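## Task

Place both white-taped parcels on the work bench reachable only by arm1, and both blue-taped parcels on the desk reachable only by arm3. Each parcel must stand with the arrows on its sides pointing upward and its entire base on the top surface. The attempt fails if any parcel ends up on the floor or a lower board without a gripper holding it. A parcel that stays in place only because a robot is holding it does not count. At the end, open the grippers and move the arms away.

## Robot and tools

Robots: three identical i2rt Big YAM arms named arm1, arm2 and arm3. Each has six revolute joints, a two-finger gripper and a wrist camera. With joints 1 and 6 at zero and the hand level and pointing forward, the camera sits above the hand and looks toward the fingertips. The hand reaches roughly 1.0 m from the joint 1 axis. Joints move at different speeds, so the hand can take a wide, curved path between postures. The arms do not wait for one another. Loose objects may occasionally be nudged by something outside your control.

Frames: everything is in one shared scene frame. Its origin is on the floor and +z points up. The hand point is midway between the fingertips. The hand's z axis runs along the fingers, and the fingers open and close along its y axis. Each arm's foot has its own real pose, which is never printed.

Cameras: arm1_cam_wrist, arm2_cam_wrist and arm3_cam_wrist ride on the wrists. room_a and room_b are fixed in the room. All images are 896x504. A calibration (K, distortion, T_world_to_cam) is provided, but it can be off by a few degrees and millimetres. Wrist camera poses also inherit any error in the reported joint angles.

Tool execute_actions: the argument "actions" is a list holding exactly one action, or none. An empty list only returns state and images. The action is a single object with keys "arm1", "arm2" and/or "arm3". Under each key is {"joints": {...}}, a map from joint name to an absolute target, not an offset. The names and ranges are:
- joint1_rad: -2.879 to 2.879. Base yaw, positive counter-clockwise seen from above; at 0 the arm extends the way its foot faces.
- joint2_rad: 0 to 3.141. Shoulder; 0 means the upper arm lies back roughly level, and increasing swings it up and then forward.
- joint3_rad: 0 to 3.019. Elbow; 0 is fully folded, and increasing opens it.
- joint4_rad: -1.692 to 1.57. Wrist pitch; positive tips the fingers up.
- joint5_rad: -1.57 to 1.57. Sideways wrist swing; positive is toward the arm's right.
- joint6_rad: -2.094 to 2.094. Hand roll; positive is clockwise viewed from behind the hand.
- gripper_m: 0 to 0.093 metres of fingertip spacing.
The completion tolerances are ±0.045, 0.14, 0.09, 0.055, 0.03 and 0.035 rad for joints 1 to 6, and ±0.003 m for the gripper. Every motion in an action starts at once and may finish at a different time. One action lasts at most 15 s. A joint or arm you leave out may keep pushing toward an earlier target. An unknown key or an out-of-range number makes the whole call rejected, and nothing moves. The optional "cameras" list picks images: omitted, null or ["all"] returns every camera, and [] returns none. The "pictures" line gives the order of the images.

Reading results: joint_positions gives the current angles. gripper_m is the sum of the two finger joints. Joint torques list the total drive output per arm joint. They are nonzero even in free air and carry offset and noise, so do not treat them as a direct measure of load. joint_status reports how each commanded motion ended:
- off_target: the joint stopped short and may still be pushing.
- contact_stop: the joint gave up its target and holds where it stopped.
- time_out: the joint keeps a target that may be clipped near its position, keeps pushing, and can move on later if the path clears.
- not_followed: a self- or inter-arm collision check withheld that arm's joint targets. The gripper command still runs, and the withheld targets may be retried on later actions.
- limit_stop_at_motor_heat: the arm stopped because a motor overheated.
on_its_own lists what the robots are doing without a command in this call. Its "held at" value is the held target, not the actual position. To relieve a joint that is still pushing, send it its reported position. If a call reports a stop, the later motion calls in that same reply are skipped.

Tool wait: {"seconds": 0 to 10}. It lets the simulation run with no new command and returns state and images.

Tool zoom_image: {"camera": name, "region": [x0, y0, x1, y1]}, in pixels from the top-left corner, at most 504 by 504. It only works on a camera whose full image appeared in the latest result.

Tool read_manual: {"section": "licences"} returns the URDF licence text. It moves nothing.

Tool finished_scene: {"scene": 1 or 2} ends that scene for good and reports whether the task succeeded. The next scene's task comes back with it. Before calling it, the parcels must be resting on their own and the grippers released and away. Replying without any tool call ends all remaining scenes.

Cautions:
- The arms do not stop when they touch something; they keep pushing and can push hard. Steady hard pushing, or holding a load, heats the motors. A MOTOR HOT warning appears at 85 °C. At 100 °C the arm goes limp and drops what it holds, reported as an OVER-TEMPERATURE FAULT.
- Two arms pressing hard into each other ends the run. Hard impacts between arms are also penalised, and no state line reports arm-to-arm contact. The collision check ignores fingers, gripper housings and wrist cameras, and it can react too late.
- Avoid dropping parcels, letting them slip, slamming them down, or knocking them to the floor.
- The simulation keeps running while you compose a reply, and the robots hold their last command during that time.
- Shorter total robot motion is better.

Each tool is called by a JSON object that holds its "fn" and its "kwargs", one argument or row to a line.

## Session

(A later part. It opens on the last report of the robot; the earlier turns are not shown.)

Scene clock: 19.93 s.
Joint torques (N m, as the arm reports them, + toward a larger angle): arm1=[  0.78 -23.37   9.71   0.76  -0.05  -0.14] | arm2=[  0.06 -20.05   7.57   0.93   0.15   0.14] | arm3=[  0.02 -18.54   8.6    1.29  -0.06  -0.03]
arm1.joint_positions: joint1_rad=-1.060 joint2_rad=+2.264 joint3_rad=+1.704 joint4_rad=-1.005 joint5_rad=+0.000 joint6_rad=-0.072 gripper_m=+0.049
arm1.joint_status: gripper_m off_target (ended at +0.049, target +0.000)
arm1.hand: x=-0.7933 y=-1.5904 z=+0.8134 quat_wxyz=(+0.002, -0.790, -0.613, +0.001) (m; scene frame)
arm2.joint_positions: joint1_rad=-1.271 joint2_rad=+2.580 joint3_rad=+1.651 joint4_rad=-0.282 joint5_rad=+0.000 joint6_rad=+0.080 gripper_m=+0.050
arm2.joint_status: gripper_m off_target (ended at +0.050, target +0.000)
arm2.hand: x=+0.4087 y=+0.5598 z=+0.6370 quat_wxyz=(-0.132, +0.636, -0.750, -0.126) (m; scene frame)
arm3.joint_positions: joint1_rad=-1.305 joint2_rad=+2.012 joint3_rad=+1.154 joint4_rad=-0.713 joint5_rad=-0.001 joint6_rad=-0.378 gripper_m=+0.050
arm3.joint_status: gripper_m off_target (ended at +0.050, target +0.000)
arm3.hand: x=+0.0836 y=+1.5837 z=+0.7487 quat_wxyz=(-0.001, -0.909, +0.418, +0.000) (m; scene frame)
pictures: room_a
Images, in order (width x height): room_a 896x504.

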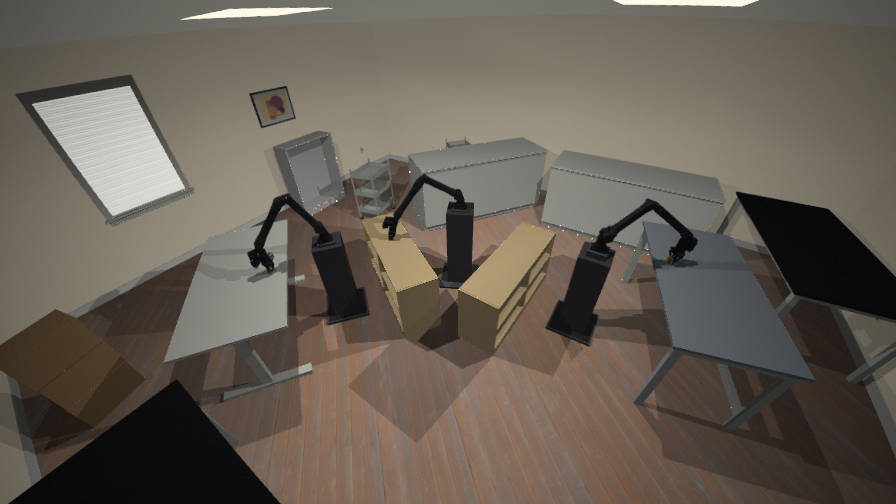

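{"fn": "execute_actions", "kwargs": {
  "actions": [
    {"arm1":{"joints":{"joint1_rad":1.172,"joint2_rad":2.2,"joint3_rad":2.035,"joint4_rad":-1.36,"joint6_rad":0.77}},"arm2":{"joints":{"joint1_rad":1.138,"joint2_rad":2.16,"joint3_rad":1.31,"joint4_rad":-0.345,"joint6_rad":0.0}},"arm3":{"joints":{"joint1_rad":1.206,"joint2_rad":1.7,"joint3_rad":1.38,"joint4_rad":-1.22,"joint6_rad":-0.775}}}
  ]
}}

Scene clock: 26.50 s.
Joint torques (N m, as the arm reports them, + toward a larger angle): arm1=[ -0.36 -22.83   9.27   0.35   0.03   0.04] | arm2=[ -0.77 -15.73   5.39   0.4    0.21  -0.1 ] | arm3=[ -0.82 -15.78   8.96   0.73  -0.1   -0.03]
arm1.joint_positions: joint1_rad=+1.182 joint2_rad=+2.194 joint3_rad=+2.025 joint4_rad=-1.353 joint5_rad=+0.000 joint6_rad=+0.761 gripper_m=+0.049
arm1.joint_status: all done
arm1.hand: x=+0.0557 y=-0.7490 z=+0.9764 quat_wxyz=(-0.019, -0.204, -0.979, -0.016) (m; scene frame)
arm2.joint_positions: joint1_rad=+1.139 joint2_rad=+2.150 joint3_rad=+1.314 joint4_rad=-0.337 joint5_rad=-0.002 joint6_rad=+0.009 gripper_m=+0.050
arm2.joint_status: all done
arm2.hand: x=-0.1184 y=-0.5671 z=+0.7852 quat_wxyz=(+0.072, +0.915, +0.356, -0.177) (m; scene frame)
arm3.joint_positions: joint1_rad=+1.214 joint2_rad=+1.692 joint3_rad=+1.384 joint4_rad=-1.211 joint5_rad=-0.001 joint6_rad=-0.768 gripper_m=+0.050
arm3.joint_status: all done
arm3.hand: x=+0.0966 y=+0.6260 z=+0.9771 quat_wxyz=(-0.008, -0.520, -0.854, +0.025) (m; scene frame)
pictures: arm1_cam_wrist, arm2_cam_wrist, arm3_cam_wrist, room_a, room_b
camera_calibration (this result's frames):
arm1_cam_wrist: T_world_to_cam=[[-0.409935, -0.911223, -0.04032, -0.621314], [-0.764985, 0.3194, 0.559269, -0.26102], [-0.496741, 0.260108, -0.828005, 1.15254], [0, 0, 0, 1]] pos_world=[0.118139, -0.782571, 1.07524]
arm2_cam_wrist: T_world_to_cam=[[-0.676095, 0.73681, 0.00236763, 0.332644], [0.715872, 0.656115, 0.238829, 0.275047], [0.174418, 0.163166, -0.971059, 0.996659], [0, 0, 0, 1]] pos_world=[-0.145835, -0.588179, 0.901338]
arm3_cam_wrist: T_world_to_cam=[[-0.887624, -0.459792, 0.0267444, 0.346253], [-0.372862, 0.751468, 0.544307, -0.962288], [-0.270365, 0.473168, -0.83846, 0.671917], [0, 0, 0, 1]] pos_world=[0.130205, 0.564404, 1.0779]
Images, in order (width x height): arm1_cam_wrist 896x504, arm2_cam_wrist 896x504, arm3_cam_wrist 896x504, room_a 896x504, room_b 896x504.

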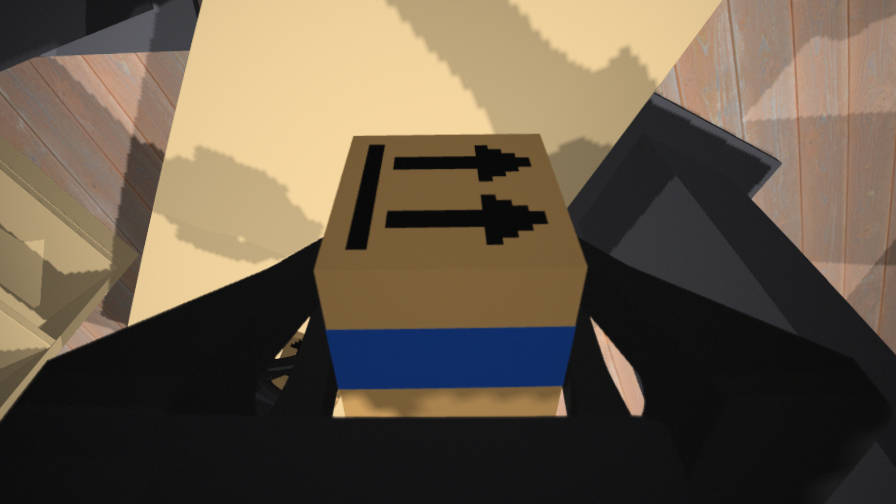

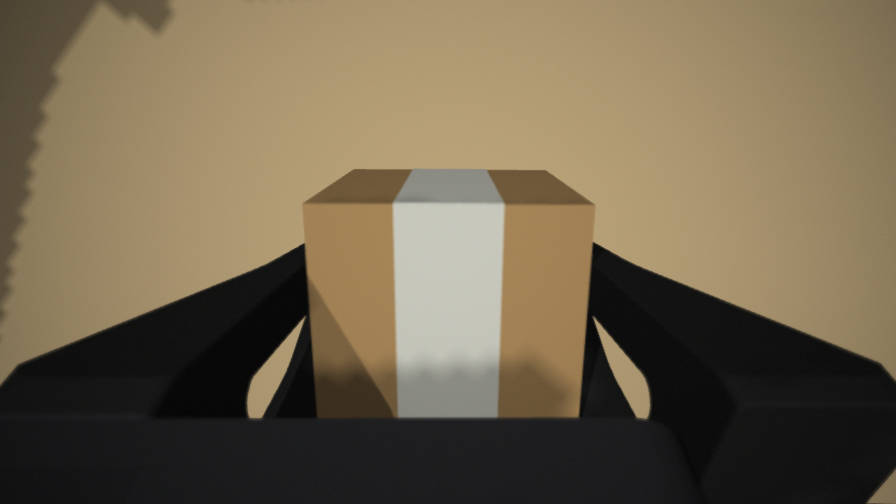

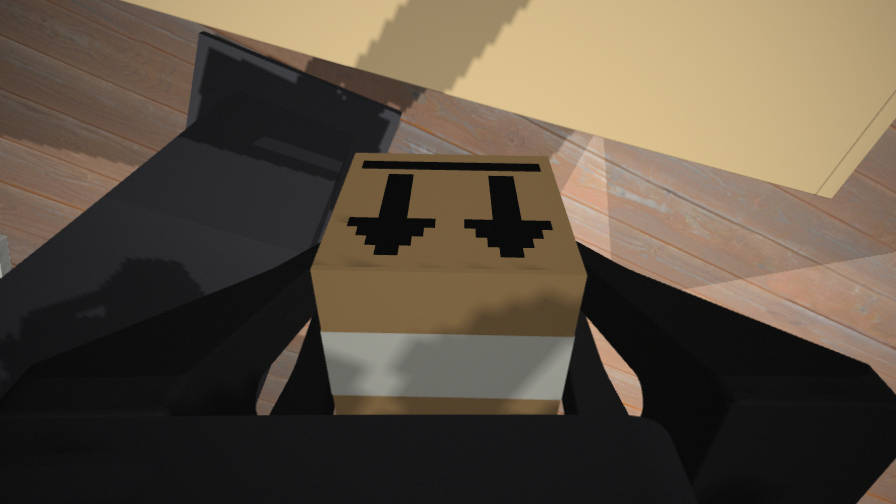

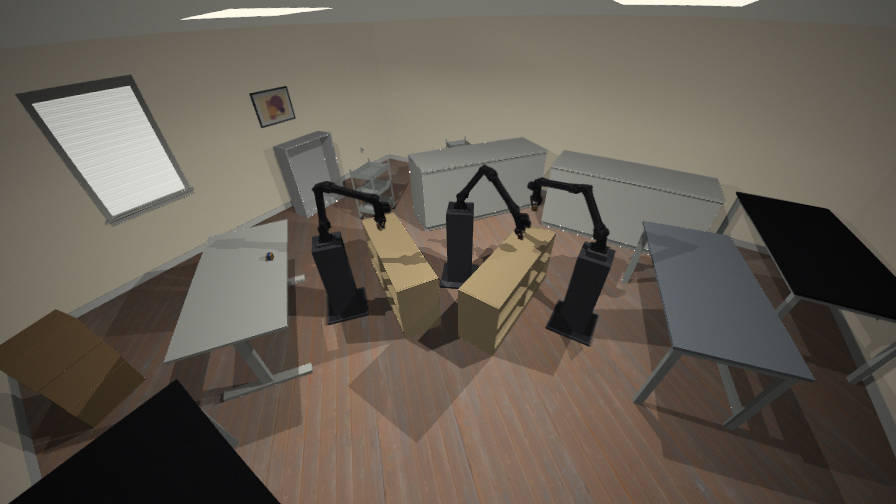

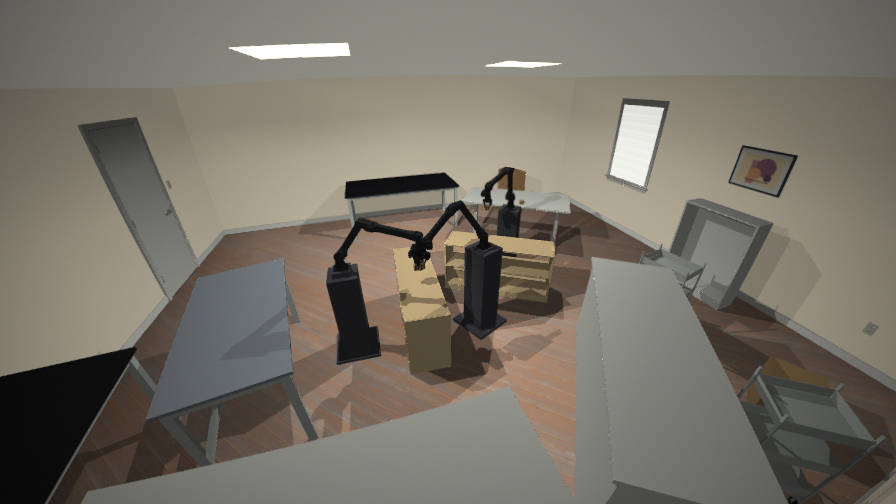

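{"fn": "execute_actions", "kwargs": {
  "actions": [
    {"arm1":{"joints":{"joint2_rad":2.555,"joint3_rad":1.905,"joint4_rad":-0.887}},"arm2":{"joints":{"joint2_rad":2.372,"joint3_rad":1.395,"joint4_rad":-0.168}},"arm3":{"joints":{"joint2_rad":2.528,"joint3_rad":1.915,"joint4_rad":-0.92}}}
  ],
  "cameras": ["arm1_cam_wrist","arm2_cam_wrist","arm3_cam_wrist","room_b"]
}}

Scene clock: 29.23 s.
Joint torques (N m, as the arm reports them, + toward a larger angle): arm1=[ -0.77 -24.22   8.54   0.86   0.1    0.02] | arm2=[ -0.26 -18.37   5.92   1.23   0.2   -0.11] | arm3=[ -0.96 -26.61  10.21   0.94  -0.13  -0.03]
arm1.joint_positions: joint1_rad=+1.182 joint2_rad=+2.563 joint3_rad=+1.880 joint4_rad=-0.893 joint5_rad=-0.001 joint6_rad=+0.763 gripper_m=+0.049
arm1.joint_status: all done
arm1.hand: x=+0.0397 y=-0.7522 z=+0.6812 quat_wxyz=(+0.005, -0.205, -0.979, -0.002) (m; scene frame)
arm2.joint_positions: joint1_rad=+1.139 joint2_rad=+2.387 joint3_rad=+1.376 joint4_rad=-0.183 joint5_rad=-0.002 joint6_rad=+0.009 gripper_m=+0.050
arm2.joint_status: all done
arm2.hand: x=-0.1179 y=-0.5666 z=+0.6737 quat_wxyz=(+0.068, +0.916, +0.357, -0.168) (m; scene frame)
arm3.joint_positions: joint1_rad=+1.213 joint2_rad=+2.539 joint3_rad=+1.881 joint4_rad=-0.920 joint5_rad=+0.000 joint6_rad=-0.769 gripper_m=+0.050
arm3.joint_status: all done
arm3.hand: x=+0.0501 y=+0.4718 z=+0.6501 quat_wxyz=(+0.000, -0.520, -0.854, -0.004) (m; scene frame)
pictures: arm1_cam_wrist, arm2_cam_wrist, arm3_cam_wrist, room_b
camera_calibration (this result's frames):
arm1_cam_wrist: T_world_to_cam=[[-0.412388, -0.911006, -0.00226159, -0.668335], [-0.734113, 0.330841, 0.592978, -0.122671], [-0.539458, 0.246197, -0.805216, 0.876748], [0, 0, 0, 1]] pos_world=[0.1073, -0.784124, 0.777201]
arm2_cam_wrist: T_world_to_cam=[[-0.676134, 0.736774, 0.00255515, 0.332772], [0.71227, 0.652752, 0.258043, 0.285725], [0.188451, 0.176291, -0.96613, 0.894062], [0, 0, 0, 1]] pos_world=[-0.147002, -0.5893, 0.7892]
arm3_cam_wrist: T_world_to_cam=[[-0.887881, -0.459864, -0.0138504, 0.26922], [-0.381766, 0.719624, 0.579997, -0.693475], [-0.256753, 0.520256, -0.814501, 0.419652], [0, 0, 0, 1]] pos_world=[0.0820375, 0.404519, 0.747749]
Images, in order (width x height): arm1_cam_wrist 896x504, arm2_cam_wrist 896x504, arm3_cam_wrist 896x504, room_b 896x504.

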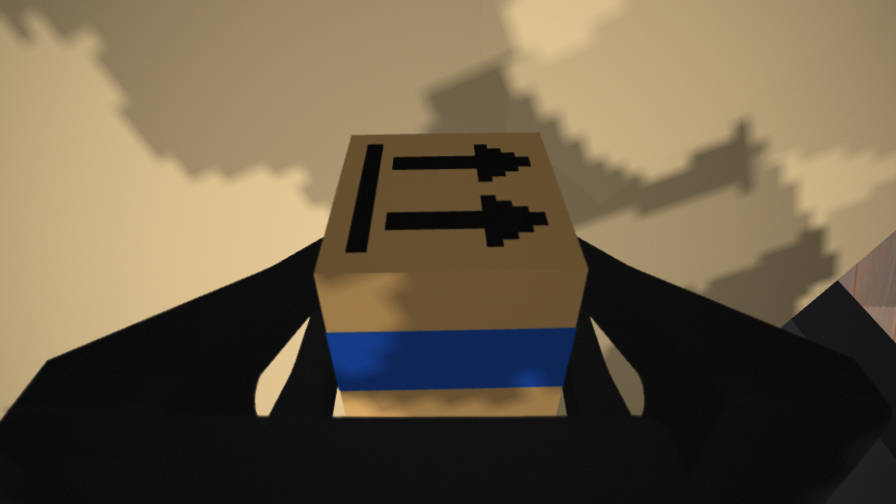

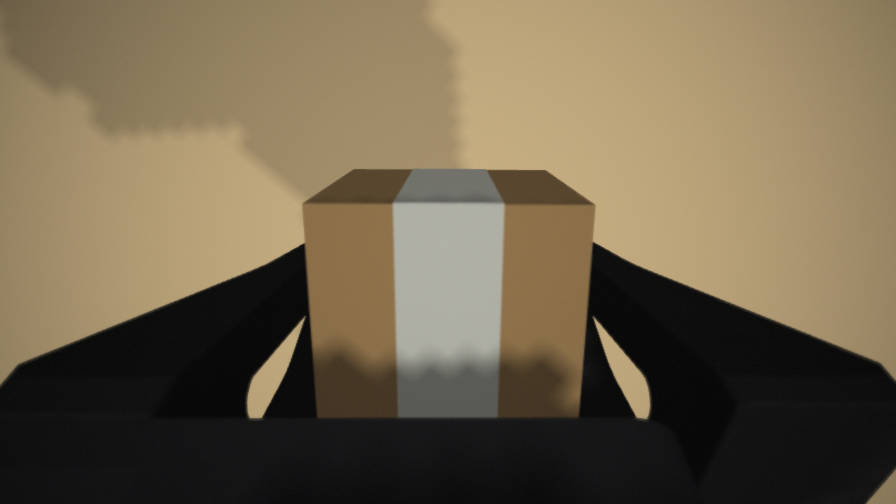

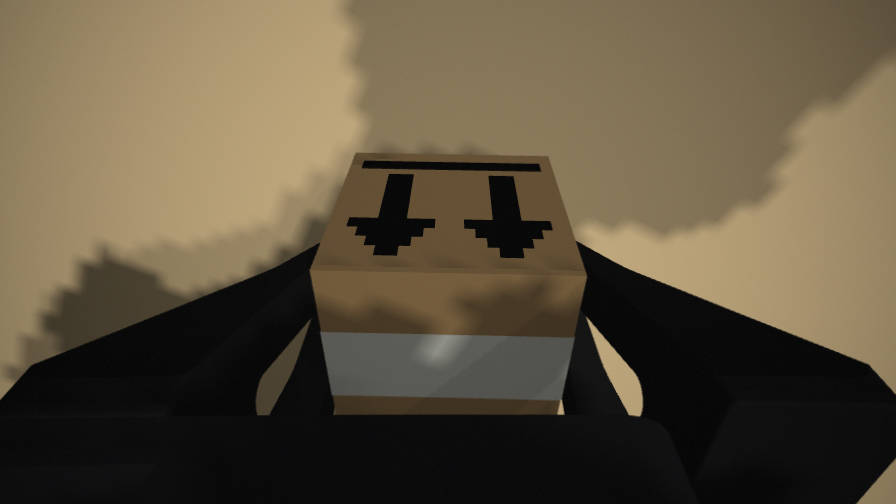

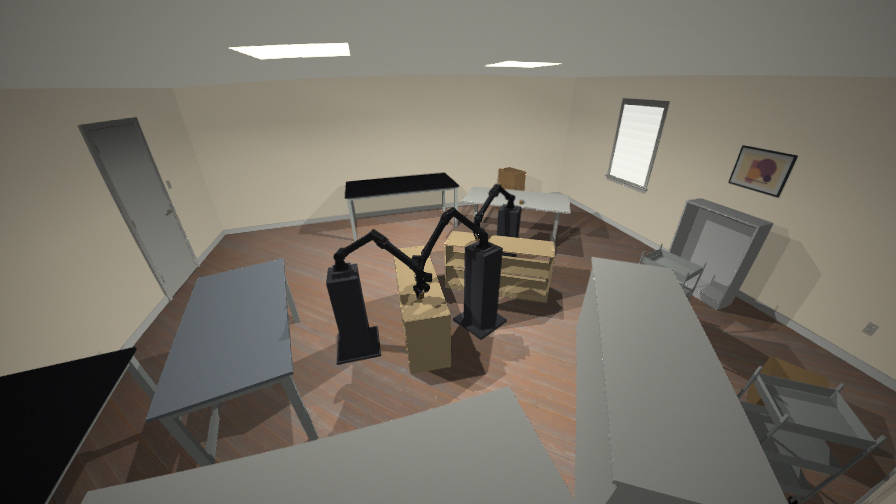

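{"fn": "execute_actions", "kwargs": {
  "actions": [
    {"arm1":{"joints":{"joint2_rad":2.589,"joint4_rad":-0.842}},"arm2":{"joints":{"joint2_rad":2.411,"joint4_rad":-0.128}},"arm3":{"joints":{"joint2_rad":2.545,"joint4_rad":-0.893}}}
  ],
  "cameras": ["arm1_cam_wrist","arm2_cam_wrist","arm3_cam_wrist"]
}}

Scene clock: 30.50 s.
Joint torques (N m, as the arm reports them, + toward a larger angle): arm1=[ -0.53 -22.43   8.55   0.91   0.09   0.04] | arm2=[ -0.35 -16.02   5.82   1.33   0.2   -0.11] | arm3=[ -0.86 -24.86  10.18   1.38  -0.12  -0.02]
arm1.joint_positions: joint1_rad=+1.182 joint2_rad=+2.563 joint3_rad=+1.880 joint4_rad=-0.850 joint5_rad=-0.001 joint6_rad=+0.763 gripper_m=+0.049
arm1.joint_status: all done
arm1.hand: x=+0.0497 y=-0.7486 z=+0.6813 quat_wxyz=(-0.013, -0.205, -0.978, -0.013) (m; scene frame)
arm2.joint_positions: joint1_rad=+1.139 joint2_rad=+2.398 joint3_rad=+1.376 joint4_rad=-0.144 joint5_rad=-0.002 joint6_rad=+0.009 gripper_m=+0.050
arm2.joint_status: all done
arm2.hand: x=-0.1215 y=-0.5701 z=+0.6705 quat_wxyz=(+0.073, +0.914, +0.356, -0.181) (m; scene frame)
arm3.joint_positions: joint1_rad=+1.213 joint2_rad=+2.539 joint3_rad=+1.881 joint4_rad=-0.904 joint5_rad=+0.000 joint6_rad=-0.769 gripper_m=+0.050
arm3.joint_status: all done
arm3.hand: x=+0.0489 y=+0.4679 z=+0.6501 quat_wxyz=(-0.002, -0.520, -0.854, +0.005) (m; scene frame)
pictures: arm1_cam_wrist, arm2_cam_wrist, arm3_cam_wrist
camera_calibration (this result's frames):
arm1_cam_wrist: T_world_to_cam=[[-0.411984, -0.910615, -0.0324002, -0.640117], [-0.757512, 0.322522, 0.567588, -0.10442], [-0.506404, 0.258381, -0.822675, 0.900725], [0, 0, 0, 1]] pos_world=[0.113314, -0.781952, 0.779532]
arm2_cam_wrist: T_world_to_cam=[[-0.676081, 0.736824, 0.00229161, 0.333039], [0.717248, 0.6574, 0.231043, 0.312761], [0.168731, 0.157847, -0.972941, 0.88386], [0, 0, 0, 1]] pos_world=[-0.148301, -0.590515, 0.786919]
arm3_cam_wrist: T_world_to_cam=[[-0.887929, -0.459976, -0.00216586, 0.258805], [-0.378972, 0.728875, 0.570194, -0.689177], [-0.260697, 0.507112, -0.821507, 0.432302], [0, 0, 0, 1]] pos_world=[0.0813218, 0.402143, 0.748664]
Images, in order (width x height): arm1_cam_wrist 896x504, arm2_cam_wrist 896x504, arm3_cam_wrist 896x504.

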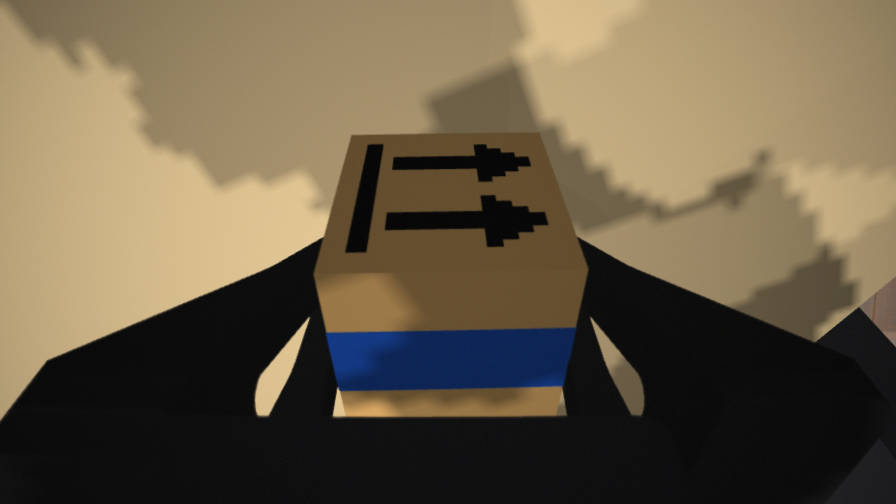

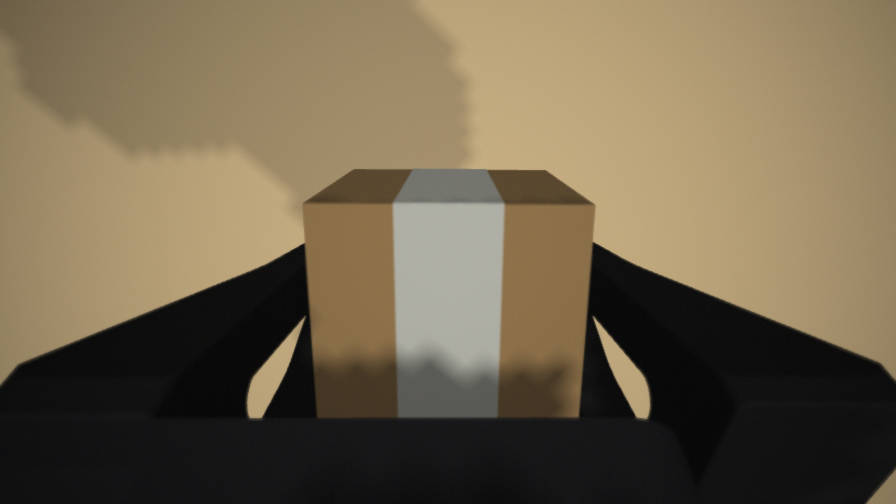

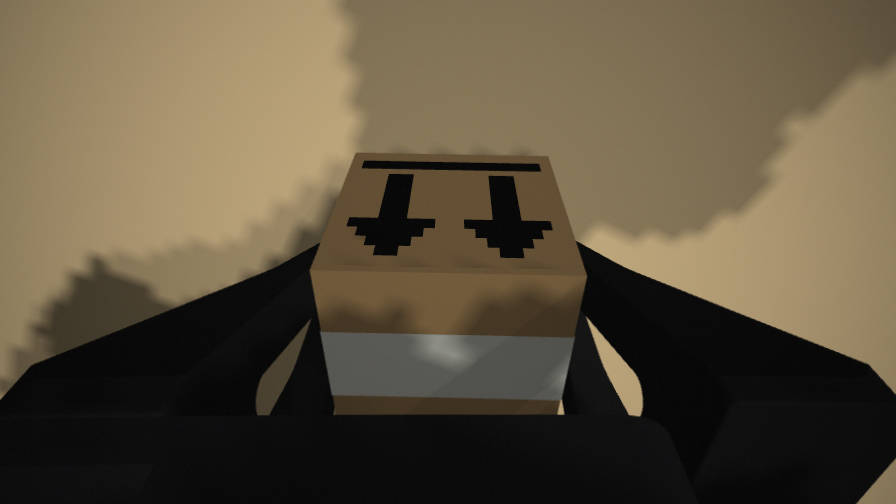

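{"fn": "execute_actions", "kwargs": {
  "actions": [],
  "cameras": []
}}

Scene clock: 30.60 s.
Joint torques (N m, as the arm reports them, + toward a larger angle): arm1=[ -0.52 -21.97   8.51   0.91   0.08   0.02] | arm2=[ -0.33 -16.16   5.73   1.35   0.2   -0.11] | arm3=[ -0.91 -24.88  10.18   1.38  -0.13  -0.03]
arm1.joint_positions: joint1_rad=+1.182 joint2_rad=+2.563 joint3_rad=+1.880 joint4_rad=-0.850 joint5_rad=-0.001 joint6_rad=+0.763 gripper_m=+0.049
arm1.joint_status: all done
arm1.hand: x=+0.0497 y=-0.7486 z=+0.6813 quat_wxyz=(-0.013, -0.205, -0.978, -0.013) (m; scene frame)
arm2.joint_positions: joint1_rad=+1.139 joint2_rad=+2.398 joint3_rad=+1.376 joint4_rad=-0.144 joint5_rad=-0.002 joint6_rad=+0.009 gripper_m=+0.050
arm2.joint_status: all done
arm2.hand: x=-0.1215 y=-0.5701 z=+0.6705 quat_wxyz=(+0.073, +0.914, +0.356, -0.181) (m; scene frame)
arm3.joint_positions: joint1_rad=+1.213 joint2_rad=+2.539 joint3_rad=+1.881 joint4_rad=-0.904 joint5_rad=+0.000 joint6_rad=-0.769 gripper_m=+0.050
arm3.joint_status: all done
arm3.hand: x=+0.0489 y=+0.4679 z=+0.6501 quat_wxyz=(-0.002, -0.520, -0.854, +0.005) (m; scene frame)
pictures: none
No camera images: the call's "cameras" was empty. Leave "cameras" out to get every camera's image.

{"fn": "execute_actions", "kwargs": {
  "actions": [
    {"arm1":{"joints":{"joint2_rad":2.62}},"arm2":{"joints":{"joint2_rad":2.441}},"arm3":{"joints":{"joint2_rad":2.572}}}
  ],
  "cameras": ["arm1_cam_wrist","arm2_cam_wrist","arm3_cam_wrist"]
}}

Scene clock: 31.50 s.
Joint torques (N m, as the arm reports them, + toward a larger angle): arm1=[ -0.43 -20.99   8.4    0.84   0.09   0.02] | arm2=[ -0.3  -16.74   5.44   1.13   0.2   -0.11] | arm3=[ -0.88 -22.46  10.15   1.36  -0.13  -0.03]
arm1.joint_positions: joint1_rad=+1.182 joint2_rad=+2.583 joint3_rad=+1.880 joint4_rad=-0.850 joint5_rad=-0.001 joint6_rad=+0.763 gripper_m=+0.049
arm1.joint_status: all done
arm1.hand: x=+0.0432 y=-0.7508 z=+0.6681 quat_wxyz=(-0.005, -0.205, -0.979, -0.008) (m; scene frame)
arm2.joint_positions: joint1_rad=+1.139 joint2_rad=+2.435 joint3_rad=+1.376 joint4_rad=-0.142 joint5_rad=-0.002 joint6_rad=+0.009 gripper_m=+0.050
arm2.joint_status: all done
arm2.hand: x=-0.1120 y=-0.5612 z=+0.6479 quat_wxyz=(+0.067, +0.917, +0.357, -0.165) (m; scene frame)
arm3.joint_positions: joint1_rad=+1.213 joint2_rad=+2.539 joint3_rad=+1.881 joint4_rad=-0.904 joint5_rad=+0.000 joint6_rad=-0.769 gripper_m=+0.050
arm3.joint_status: all done
arm3.hand: x=+0.0489 y=+0.4679 z=+0.6501 quat_wxyz=(-0.002, -0.520, -0.854, +0.005) (m; scene frame)
pictures: arm1_cam_wrist, arm2_cam_wrist, arm3_cam_wrist
camera_calibration (this result's frames):
arm1_cam_wrist: T_world_to_cam=[[-0.412322, -0.91085, -0.0185339, -0.654689], [-0.746872, 0.326303, 0.579404, -0.106587], [-0.521703, 0.252743, -0.814829, 0.878308], [0, 0, 0, 1]] pos_world=[0.108666, -0.78353, 0.765294]
arm2_cam_wrist: T_world_to_cam=[[-0.676148, 0.736761, 0.00261981, 0.332716], [0.710959, 0.651527, 0.26467, 0.279543], [0.193292, 0.180819, -0.964335, 0.868965], [0, 0, 0, 1]] pos_world=[-0.141742, -0.584387, 0.763115]
arm3_cam_wrist: T_world_to_cam=[[-0.887929, -0.459976, -0.00216586, 0.258805], [-0.378972, 0.728875, 0.570194, -0.689177], [-0.260697, 0.507112, -0.821507, 0.432302], [0, 0, 0, 1]] pos_world=[0.0813218, 0.402143, 0.748664]
Images, in order (width x height): arm1_cam_wrist 896x504, arm2_cam_wrist 896x504, arm3_cam_wrist 896x504.

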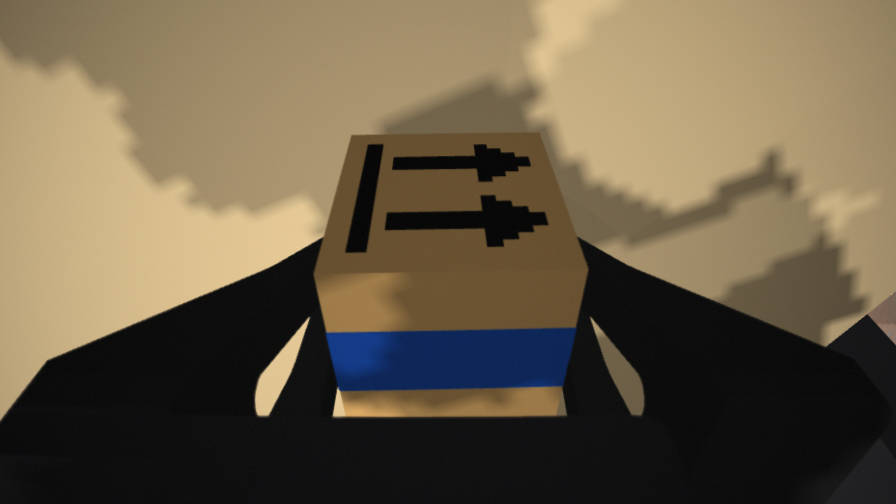

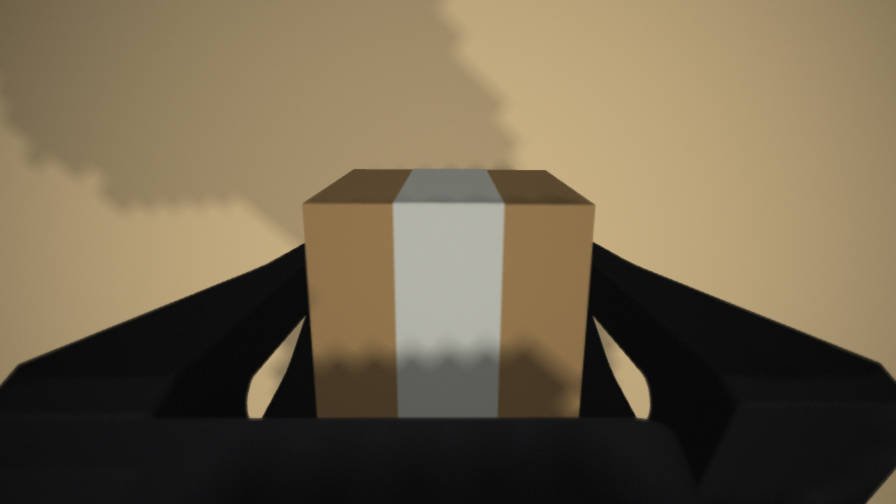

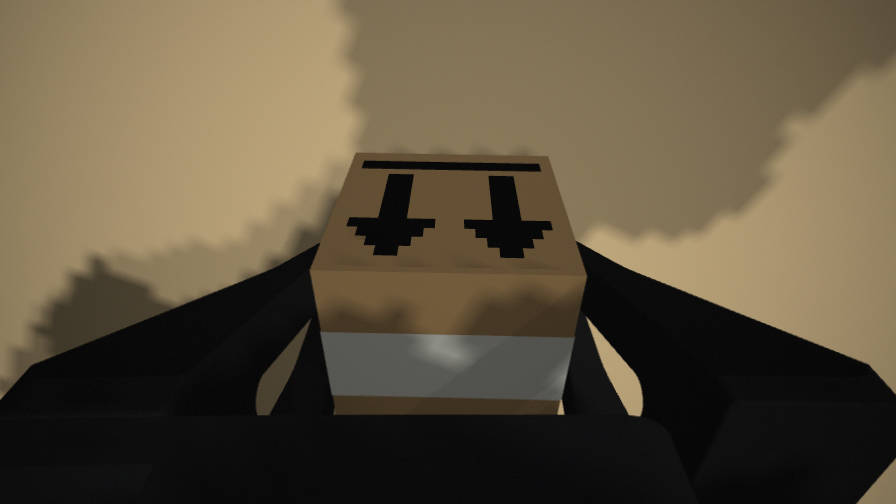

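{"fn": "execute_actions", "kwargs": {
  "actions": [
    {"arm1":{"joints":{"joint2_rad":2.63}},"arm2":{"joints":{"joint2_rad":2.462,"joint4_rad":-0.11}},"arm3":{"joints":{"joint2_rad":2.592}}}
  ],
  "cameras": ["arm1_cam_wrist","arm2_cam_wrist","arm3_cam_wrist"]
}}

Scene clock: 32.53 s.
Joint torques (N m, as the arm reports them, + toward a larger angle): arm1=[ -0.4  -21.17   8.38   0.83   0.09   0.02] | arm2=[ -0.31 -16.1    5.6    1.28   0.2   -0.1 ] | arm3=[ -0.82 -21.91  10.08   1.29  -0.12  -0.03]
arm1.joint_positions: joint1_rad=+1.182 joint2_rad=+2.589 joint3_rad=+1.880 joint4_rad=-0.850 joint5_rad=-0.001 joint6_rad=+0.763 gripper_m=+0.049
arm1.joint_status: all done
arm1.hand: x=+0.0413 y=-0.7515 z=+0.6644 quat_wxyz=(-0.003, -0.205, -0.979, -0.007) (m; scene frame)
arm2.joint_positions: joint1_rad=+1.139 joint2_rad=+2.450 joint3_rad=+1.376 joint4_rad=-0.126 joint5_rad=-0.002 joint6_rad=+0.009 gripper_m=+0.050
arm2.joint_status: all done
arm2.hand: x=-0.1105 y=-0.5598 z=+0.6403 quat_wxyz=(+0.067, +0.917, +0.357, -0.165) (m; scene frame)
arm3.joint_positions: joint1_rad=+1.213 joint2_rad=+2.552 joint3_rad=+1.881 joint4_rad=-0.902 joint5_rad=+0.000 joint6_rad=-0.769 gripper_m=+0.050
arm3.joint_status: all done
arm3.hand: x=+0.0499 y=+0.4713 z=+0.6418 quat_wxyz=(+0.000, -0.520, -0.854, -0.001) (m; scene frame)
pictures: arm1_cam_wrist, arm2_cam_wrist, arm3_cam_wrist
camera_calibration (this result's frames):
arm1_cam_wrist: T_world_to_cam=[[-0.412371, -0.9109, -0.0145329, -0.65884], [-0.743762, 0.327408, 0.582771, -0.107166], [-0.526088, 0.251127, -0.812506, 0.871868], [0, 0, 0, 1]] pos_world=[0.107287, -0.784, 0.761277]
arm2_cam_wrist: T_world_to_cam=[[-0.676146, 0.736763, 0.00261263, 0.332724], [0.711106, 0.651665, 0.263934, 0.280159], [0.192755, 0.180316, -0.964537, 0.860868], [0, 0, 0, 1]] pos_world=[-0.140189, -0.582937, 0.755526]
arm3_cam_wrist: T_world_to_cam=[[-0.887908, -0.459926, -0.0093279, 0.265796], [-0.380534, 0.722943, 0.57667, -0.687822], [-0.258482, 0.515579, -0.816924, 0.416912], [0, 0, 0, 1]] pos_world=[0.0820273, 0.404551, 0.739711]
Images, in order (width x height): arm1_cam_wrist 896x504, arm2_cam_wrist 896x504, arm3_cam_wrist 896x504.

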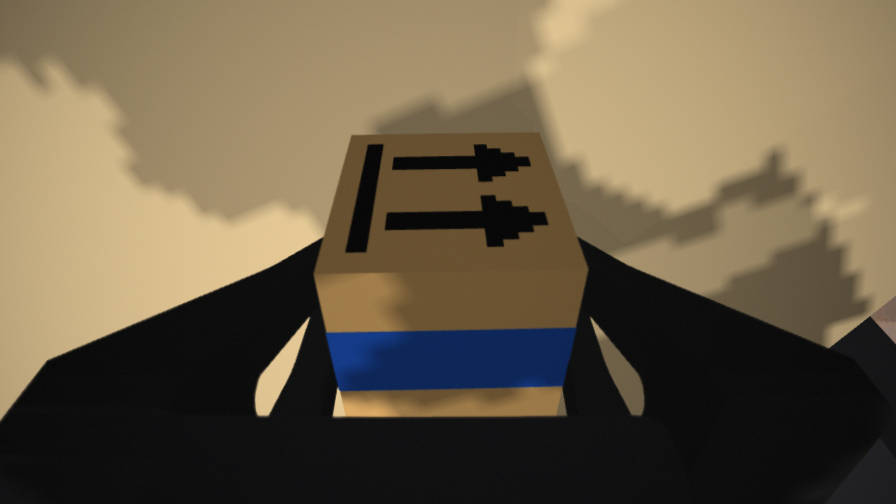

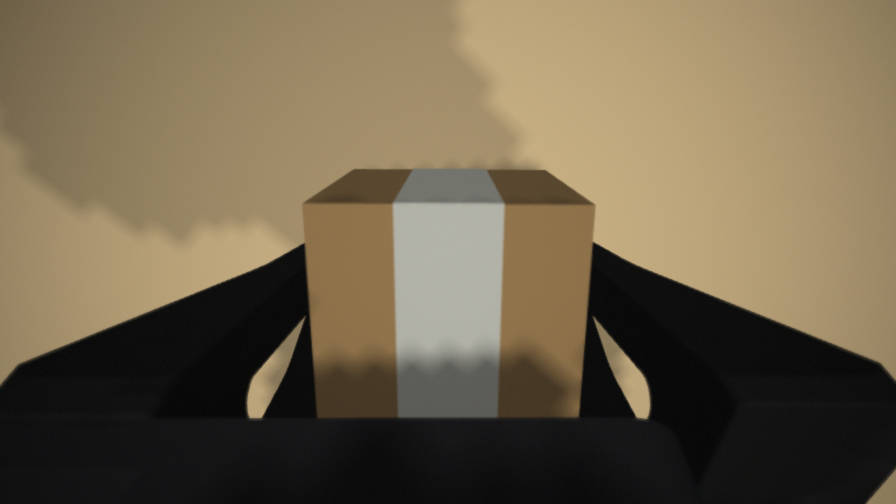

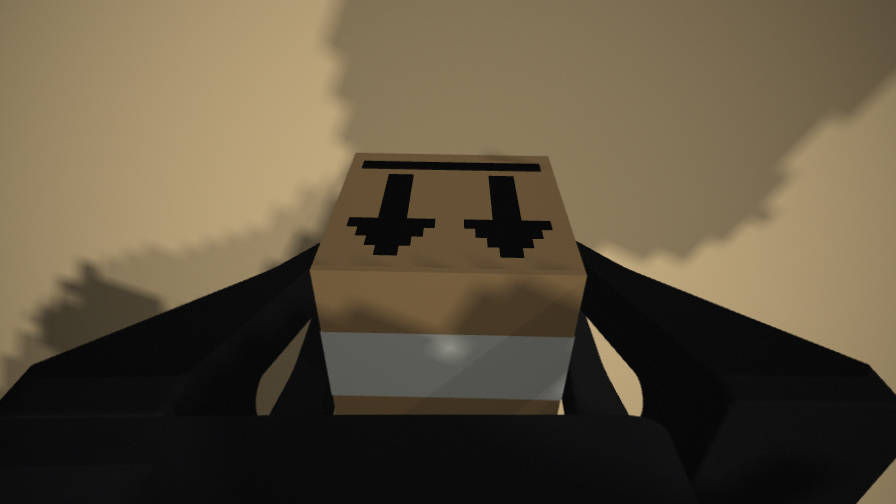

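{"fn": "execute_actions", "kwargs": {
  "actions": [
    {"arm1":{"joints":{"joint2_rad":2.642}},"arm2":{"joints":{"gripper_m":0.093}},"arm3":{"joints":{"joint2_rad":2.599}}}
  ],
  "cameras": ["arm1_cam_wrist","arm2_cam_wrist","arm3_cam_wrist"]
}}

Scene clock: 33.43 s.
Joint torques (N m, as the arm reports them, + toward a larger angle): arm1=[ -0.54 -19.96   8.34   0.83   0.08   0.01] | arm2=[ -0.29 -16.41   5.41   1.22   0.2   -0.11] | arm3=[ -0.89 -21.18  10.06   1.3   -0.15  -0.03]
arm1.joint_positions: joint1_rad=+1.182 joint2_rad=+2.593 joint3_rad=+1.880 joint4_rad=-0.849 joint5_rad=-0.001 joint6_rad=+0.763 gripper_m=+0.049
arm1.joint_status: all done
arm1.hand: x=+0.0403 y=-0.7518 z=+0.6621 quat_wxyz=(-0.001, -0.205, -0.979, -0.006) (m; scene frame)
arm2.joint_positions: joint1_rad=+1.139 joint2_rad=+2.450 joint3_rad=+1.376 joint4_rad=-0.125 joint5_rad=-0.002 joint6_rad=+0.009 gripper_m=+0.093
arm2.joint_status: all done
arm2.hand: x=-0.1107 y=-0.5600 z=+0.6404 quat_wxyz=(+0.067, +0.917, +0.357, -0.166) (m; scene frame)
arm3.joint_positions: joint1_rad=+1.213 joint2_rad=+2.552 joint3_rad=+1.881 joint4_rad=-0.902 joint5_rad=+0.000 joint6_rad=-0.769 gripper_m=+0.050
arm3.joint_status: all done
arm3.hand: x=+0.0499 y=+0.4713 z=+0.6418 quat_wxyz=(+0.000, -0.520, -0.854, -0.001) (m; scene frame)
pictures: arm1_cam_wrist, arm2_cam_wrist, arm3_cam_wrist
camera_calibration (this result's frames):
arm1_cam_wrist: T_world_to_cam=[[-0.412387, -0.910921, -0.0126656, -0.660833], [-0.742304, 0.327927, 0.584336, -0.107186], [-0.52813, 0.250374, -0.811413, 0.868421], [0, 0, 0, 1]] pos_world=[0.106556, -0.784248, 0.758911]
arm2_cam_wrist: T_world_to_cam=[[-0.676144, 0.736765, 0.00260186, 0.332735], [0.711326, 0.65187, 0.262831, 0.281233], [0.191948, 0.179562, -0.964839, 0.860714], [0, 0, 0, 1]] pos_world=[-0.140285, -0.583027, 0.755668]
arm3_cam_wrist: T_world_to_cam=[[-0.887908, -0.459926, -0.0093279, 0.265796], [-0.380534, 0.722943, 0.57667, -0.687822], [-0.258482, 0.515579, -0.816924, 0.416912], [0, 0, 0, 1]] pos_world=[0.0820273, 0.404551, 0.739711]
Images, in order (width x height): arm1_cam_wrist 896x504, arm2_cam_wrist 896x504, arm3_cam_wrist 896x504.

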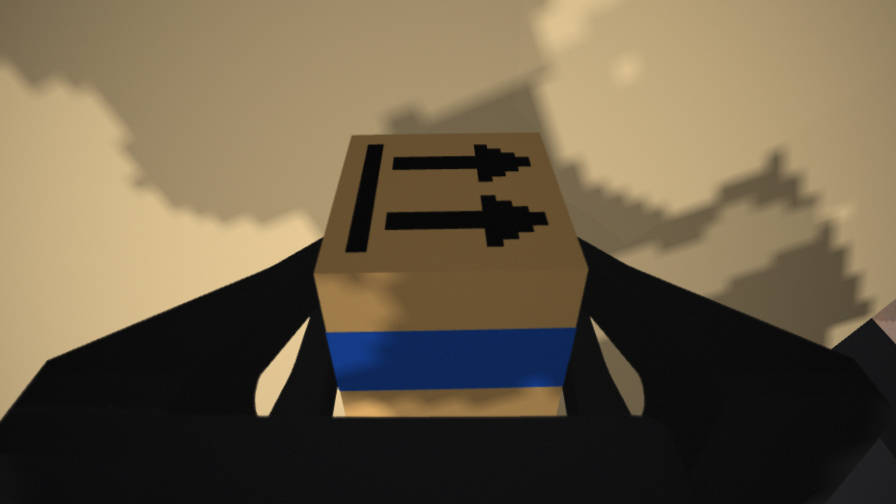

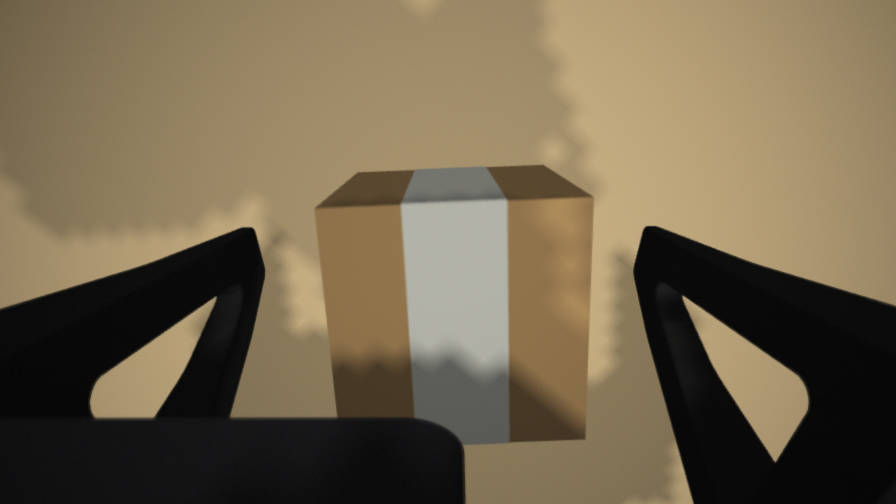

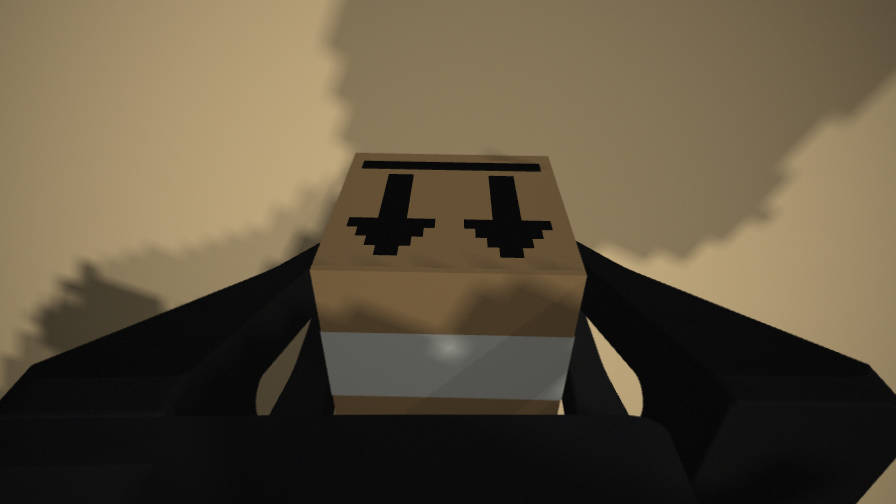

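{"fn": "execute_actions", "kwargs": {
  "actions": [
    {"arm1":{"joints":{"joint2_rad":2.665}},"arm2":{"joints":{"joint2_rad":2.15,"joint3_rad":1.31,"joint4_rad":-0.345}},"arm3":{"joints":{"joint2_rad":2.62}}}
  ],
  "cameras": ["arm1_cam_wrist","arm3_cam_wrist"]
}}

Scene clock: 35.07 s.
Joint torques (N m, as the arm reports them, + toward a larger angle): arm1=[ -0.51 -18.33   8.36   0.8    0.09   0.02] | arm2=[ -0.4  -15.82   6.44   0.35   0.21  -0.1 ] | arm3=[ -0.84 -19.39  10.04   1.3   -0.14  -0.03]
arm1.joint_positions: joint1_rad=+1.182 joint2_rad=+2.593 joint3_rad=+1.880 joint4_rad=-0.849 joint5_rad=-0.001 joint6_rad=+0.763 gripper_m=+0.049
arm1.joint_status: all done
arm1.hand: x=+0.0401 y=-0.7519 z=+0.6616 quat_wxyz=(-0.001, -0.205, -0.979, -0.006) (m; scene frame)
arm2.joint_positions: joint1_rad=+1.139 joint2_rad=+2.140 joint3_rad=+1.300 joint4_rad=-0.336 joint5_rad=-0.002 joint6_rad=+0.009 gripper_m=+0.093
arm2.joint_status: all done
arm2.hand: x=-0.1151 y=-0.5641 z=+0.7866 quat_wxyz=(+0.071, +0.915, +0.356, -0.176) (m; scene frame)
arm3.joint_positions: joint1_rad=+1.213 joint2_rad=+2.553 joint3_rad=+1.882 joint4_rad=-0.902 joint5_rad=+0.000 joint6_rad=-0.769 gripper_m=+0.050
arm3.joint_status: all done
arm3.hand: x=+0.0499 y=+0.4715 z=+0.6411 quat_wxyz=(+0.000, -0.520, -0.854, -0.001) (m; scene frame)
pictures: arm1_cam_wrist, arm3_cam_wrist
camera_calibration (this result's frames):
arm1_cam_wrist: T_world_to_cam=[[-0.41239, -0.910927, -0.0121321, -0.661384], [-0.741887, 0.328075, 0.584782, -0.107258], [-0.528713, 0.250159, -0.8111, 0.86756], [0, 0, 0, 1]] pos_world=[0.106369, -0.784312, 0.758376]
arm3_cam_wrist: T_world_to_cam=[[-0.887906, -0.45992, -0.00985901, 0.266262], [-0.380661, 0.722521, 0.577114, -0.687649], [-0.258303, 0.516176, -0.816604, 0.415821], [0, 0, 0, 1]] pos_world=[0.0820619, 0.404664, 0.739038]
Images, in order (width x height): arm1_cam_wrist 896x504, arm3_cam_wrist 896x504.

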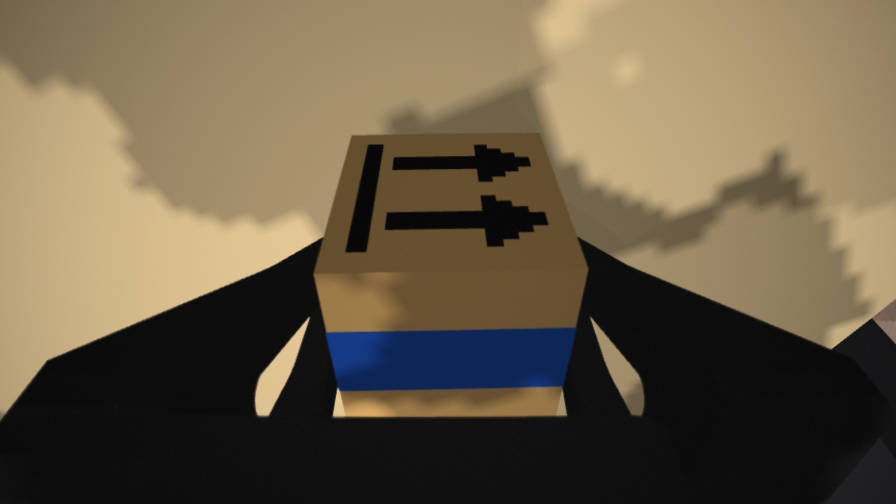

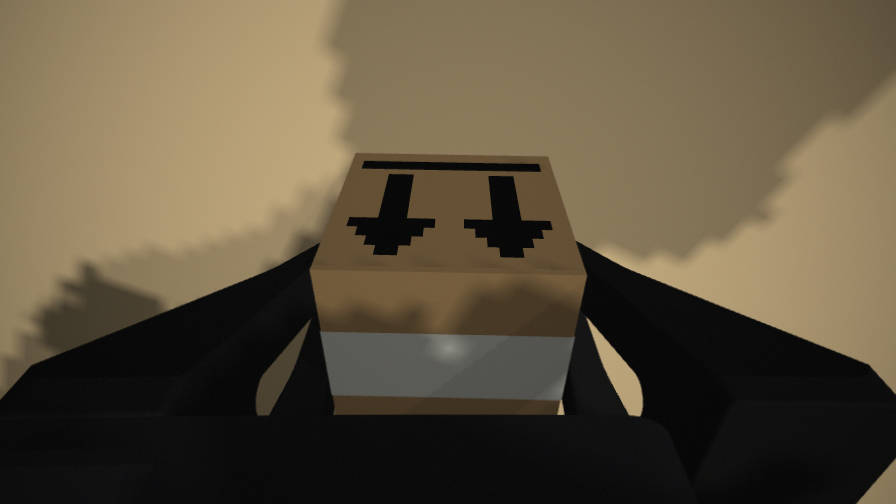

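{"fn": "execute_actions", "kwargs": {
  "actions": [
    {"arm1":{"joints":{"joint2_rad":2.593,"gripper_m":0.093}},"arm3":{"joints":{"joint2_rad":2.553,"gripper_m":0.093}}}
  ],
  "cameras": ["arm2_cam_wrist"]
}}

Scene clock: 36.07 s.
Joint torques (N m, as the arm reports them, + toward a larger angle): arm1=[ -0.53 -24.55   8.27   0.82   0.08   0.02] | arm2=[ -0.36 -15.86   6.3    0.34   0.2   -0.1 ] | arm3=[ -0.92 -25.11   9.83   1.26  -0.14  -0.03]
arm1.joint_positions: joint1_rad=+1.182 joint2_rad=+2.593 joint3_rad=+1.880 joint4_rad=-0.848 joint5_rad=-0.001 joint6_rad=+0.763 gripper_m=+0.093
arm1.joint_status: all done
arm1.hand: x=+0.0403 y=-0.7519 z=+0.6616 quat_wxyz=(-0.001, -0.205, -0.979, -0.006) (m; scene frame)
arm2.joint_positions: joint1_rad=+1.139 joint2_rad=+2.140 joint3_rad=+1.300 joint4_rad=-0.336 joint5_rad=-0.002 joint6_rad=+0.009 gripper_m=+0.093
arm2.joint_status: not commanded
arm2.hand: x=-0.1151 y=-0.5641 z=+0.7866 quat_wxyz=(+0.071, +0.915, +0.356, -0.176) (m; scene frame)
arm3.joint_positions: joint1_rad=+1.213 joint2_rad=+2.553 joint3_rad=+1.883 joint4_rad=-0.901 joint5_rad=+0.000 joint6_rad=-0.769 gripper_m=+0.093
arm3.joint_status: all done
arm3.hand: x=+0.0499 y=+0.4710 z=+0.6414 quat_wxyz=(-0.001, -0.520, -0.854, +0.000) (m; scene frame)
pictures: arm2_cam_wrist
camera_calibration (this result's frames):
arm2_cam_wrist: T_world_to_cam=[[-0.6761, 0.736806, 0.00239293, 0.332575], [0.715404, 0.655678, 0.241421, 0.268034], [0.176312, 0.164937, -0.970417, 0.997698], [0, 0, 0, 1]] pos_world=[-0.142804, -0.585345, 0.902679]
Images, in order (width x height): arm2_cam_wrist 896x504.

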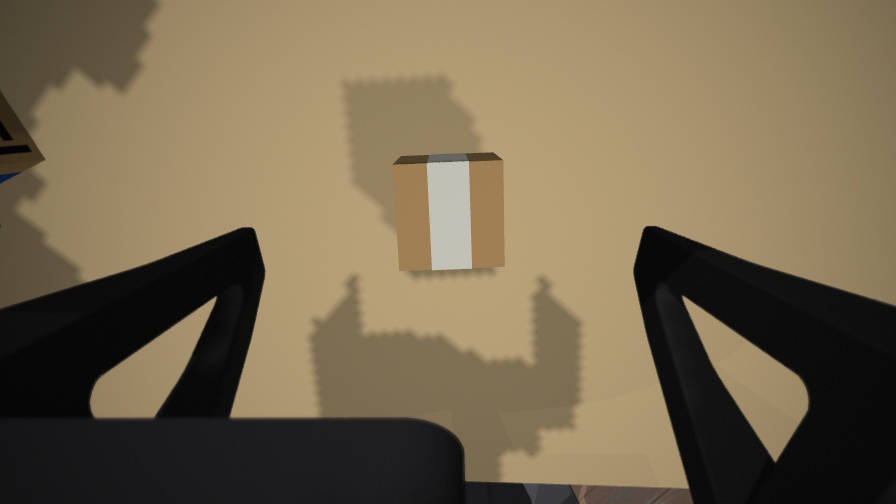

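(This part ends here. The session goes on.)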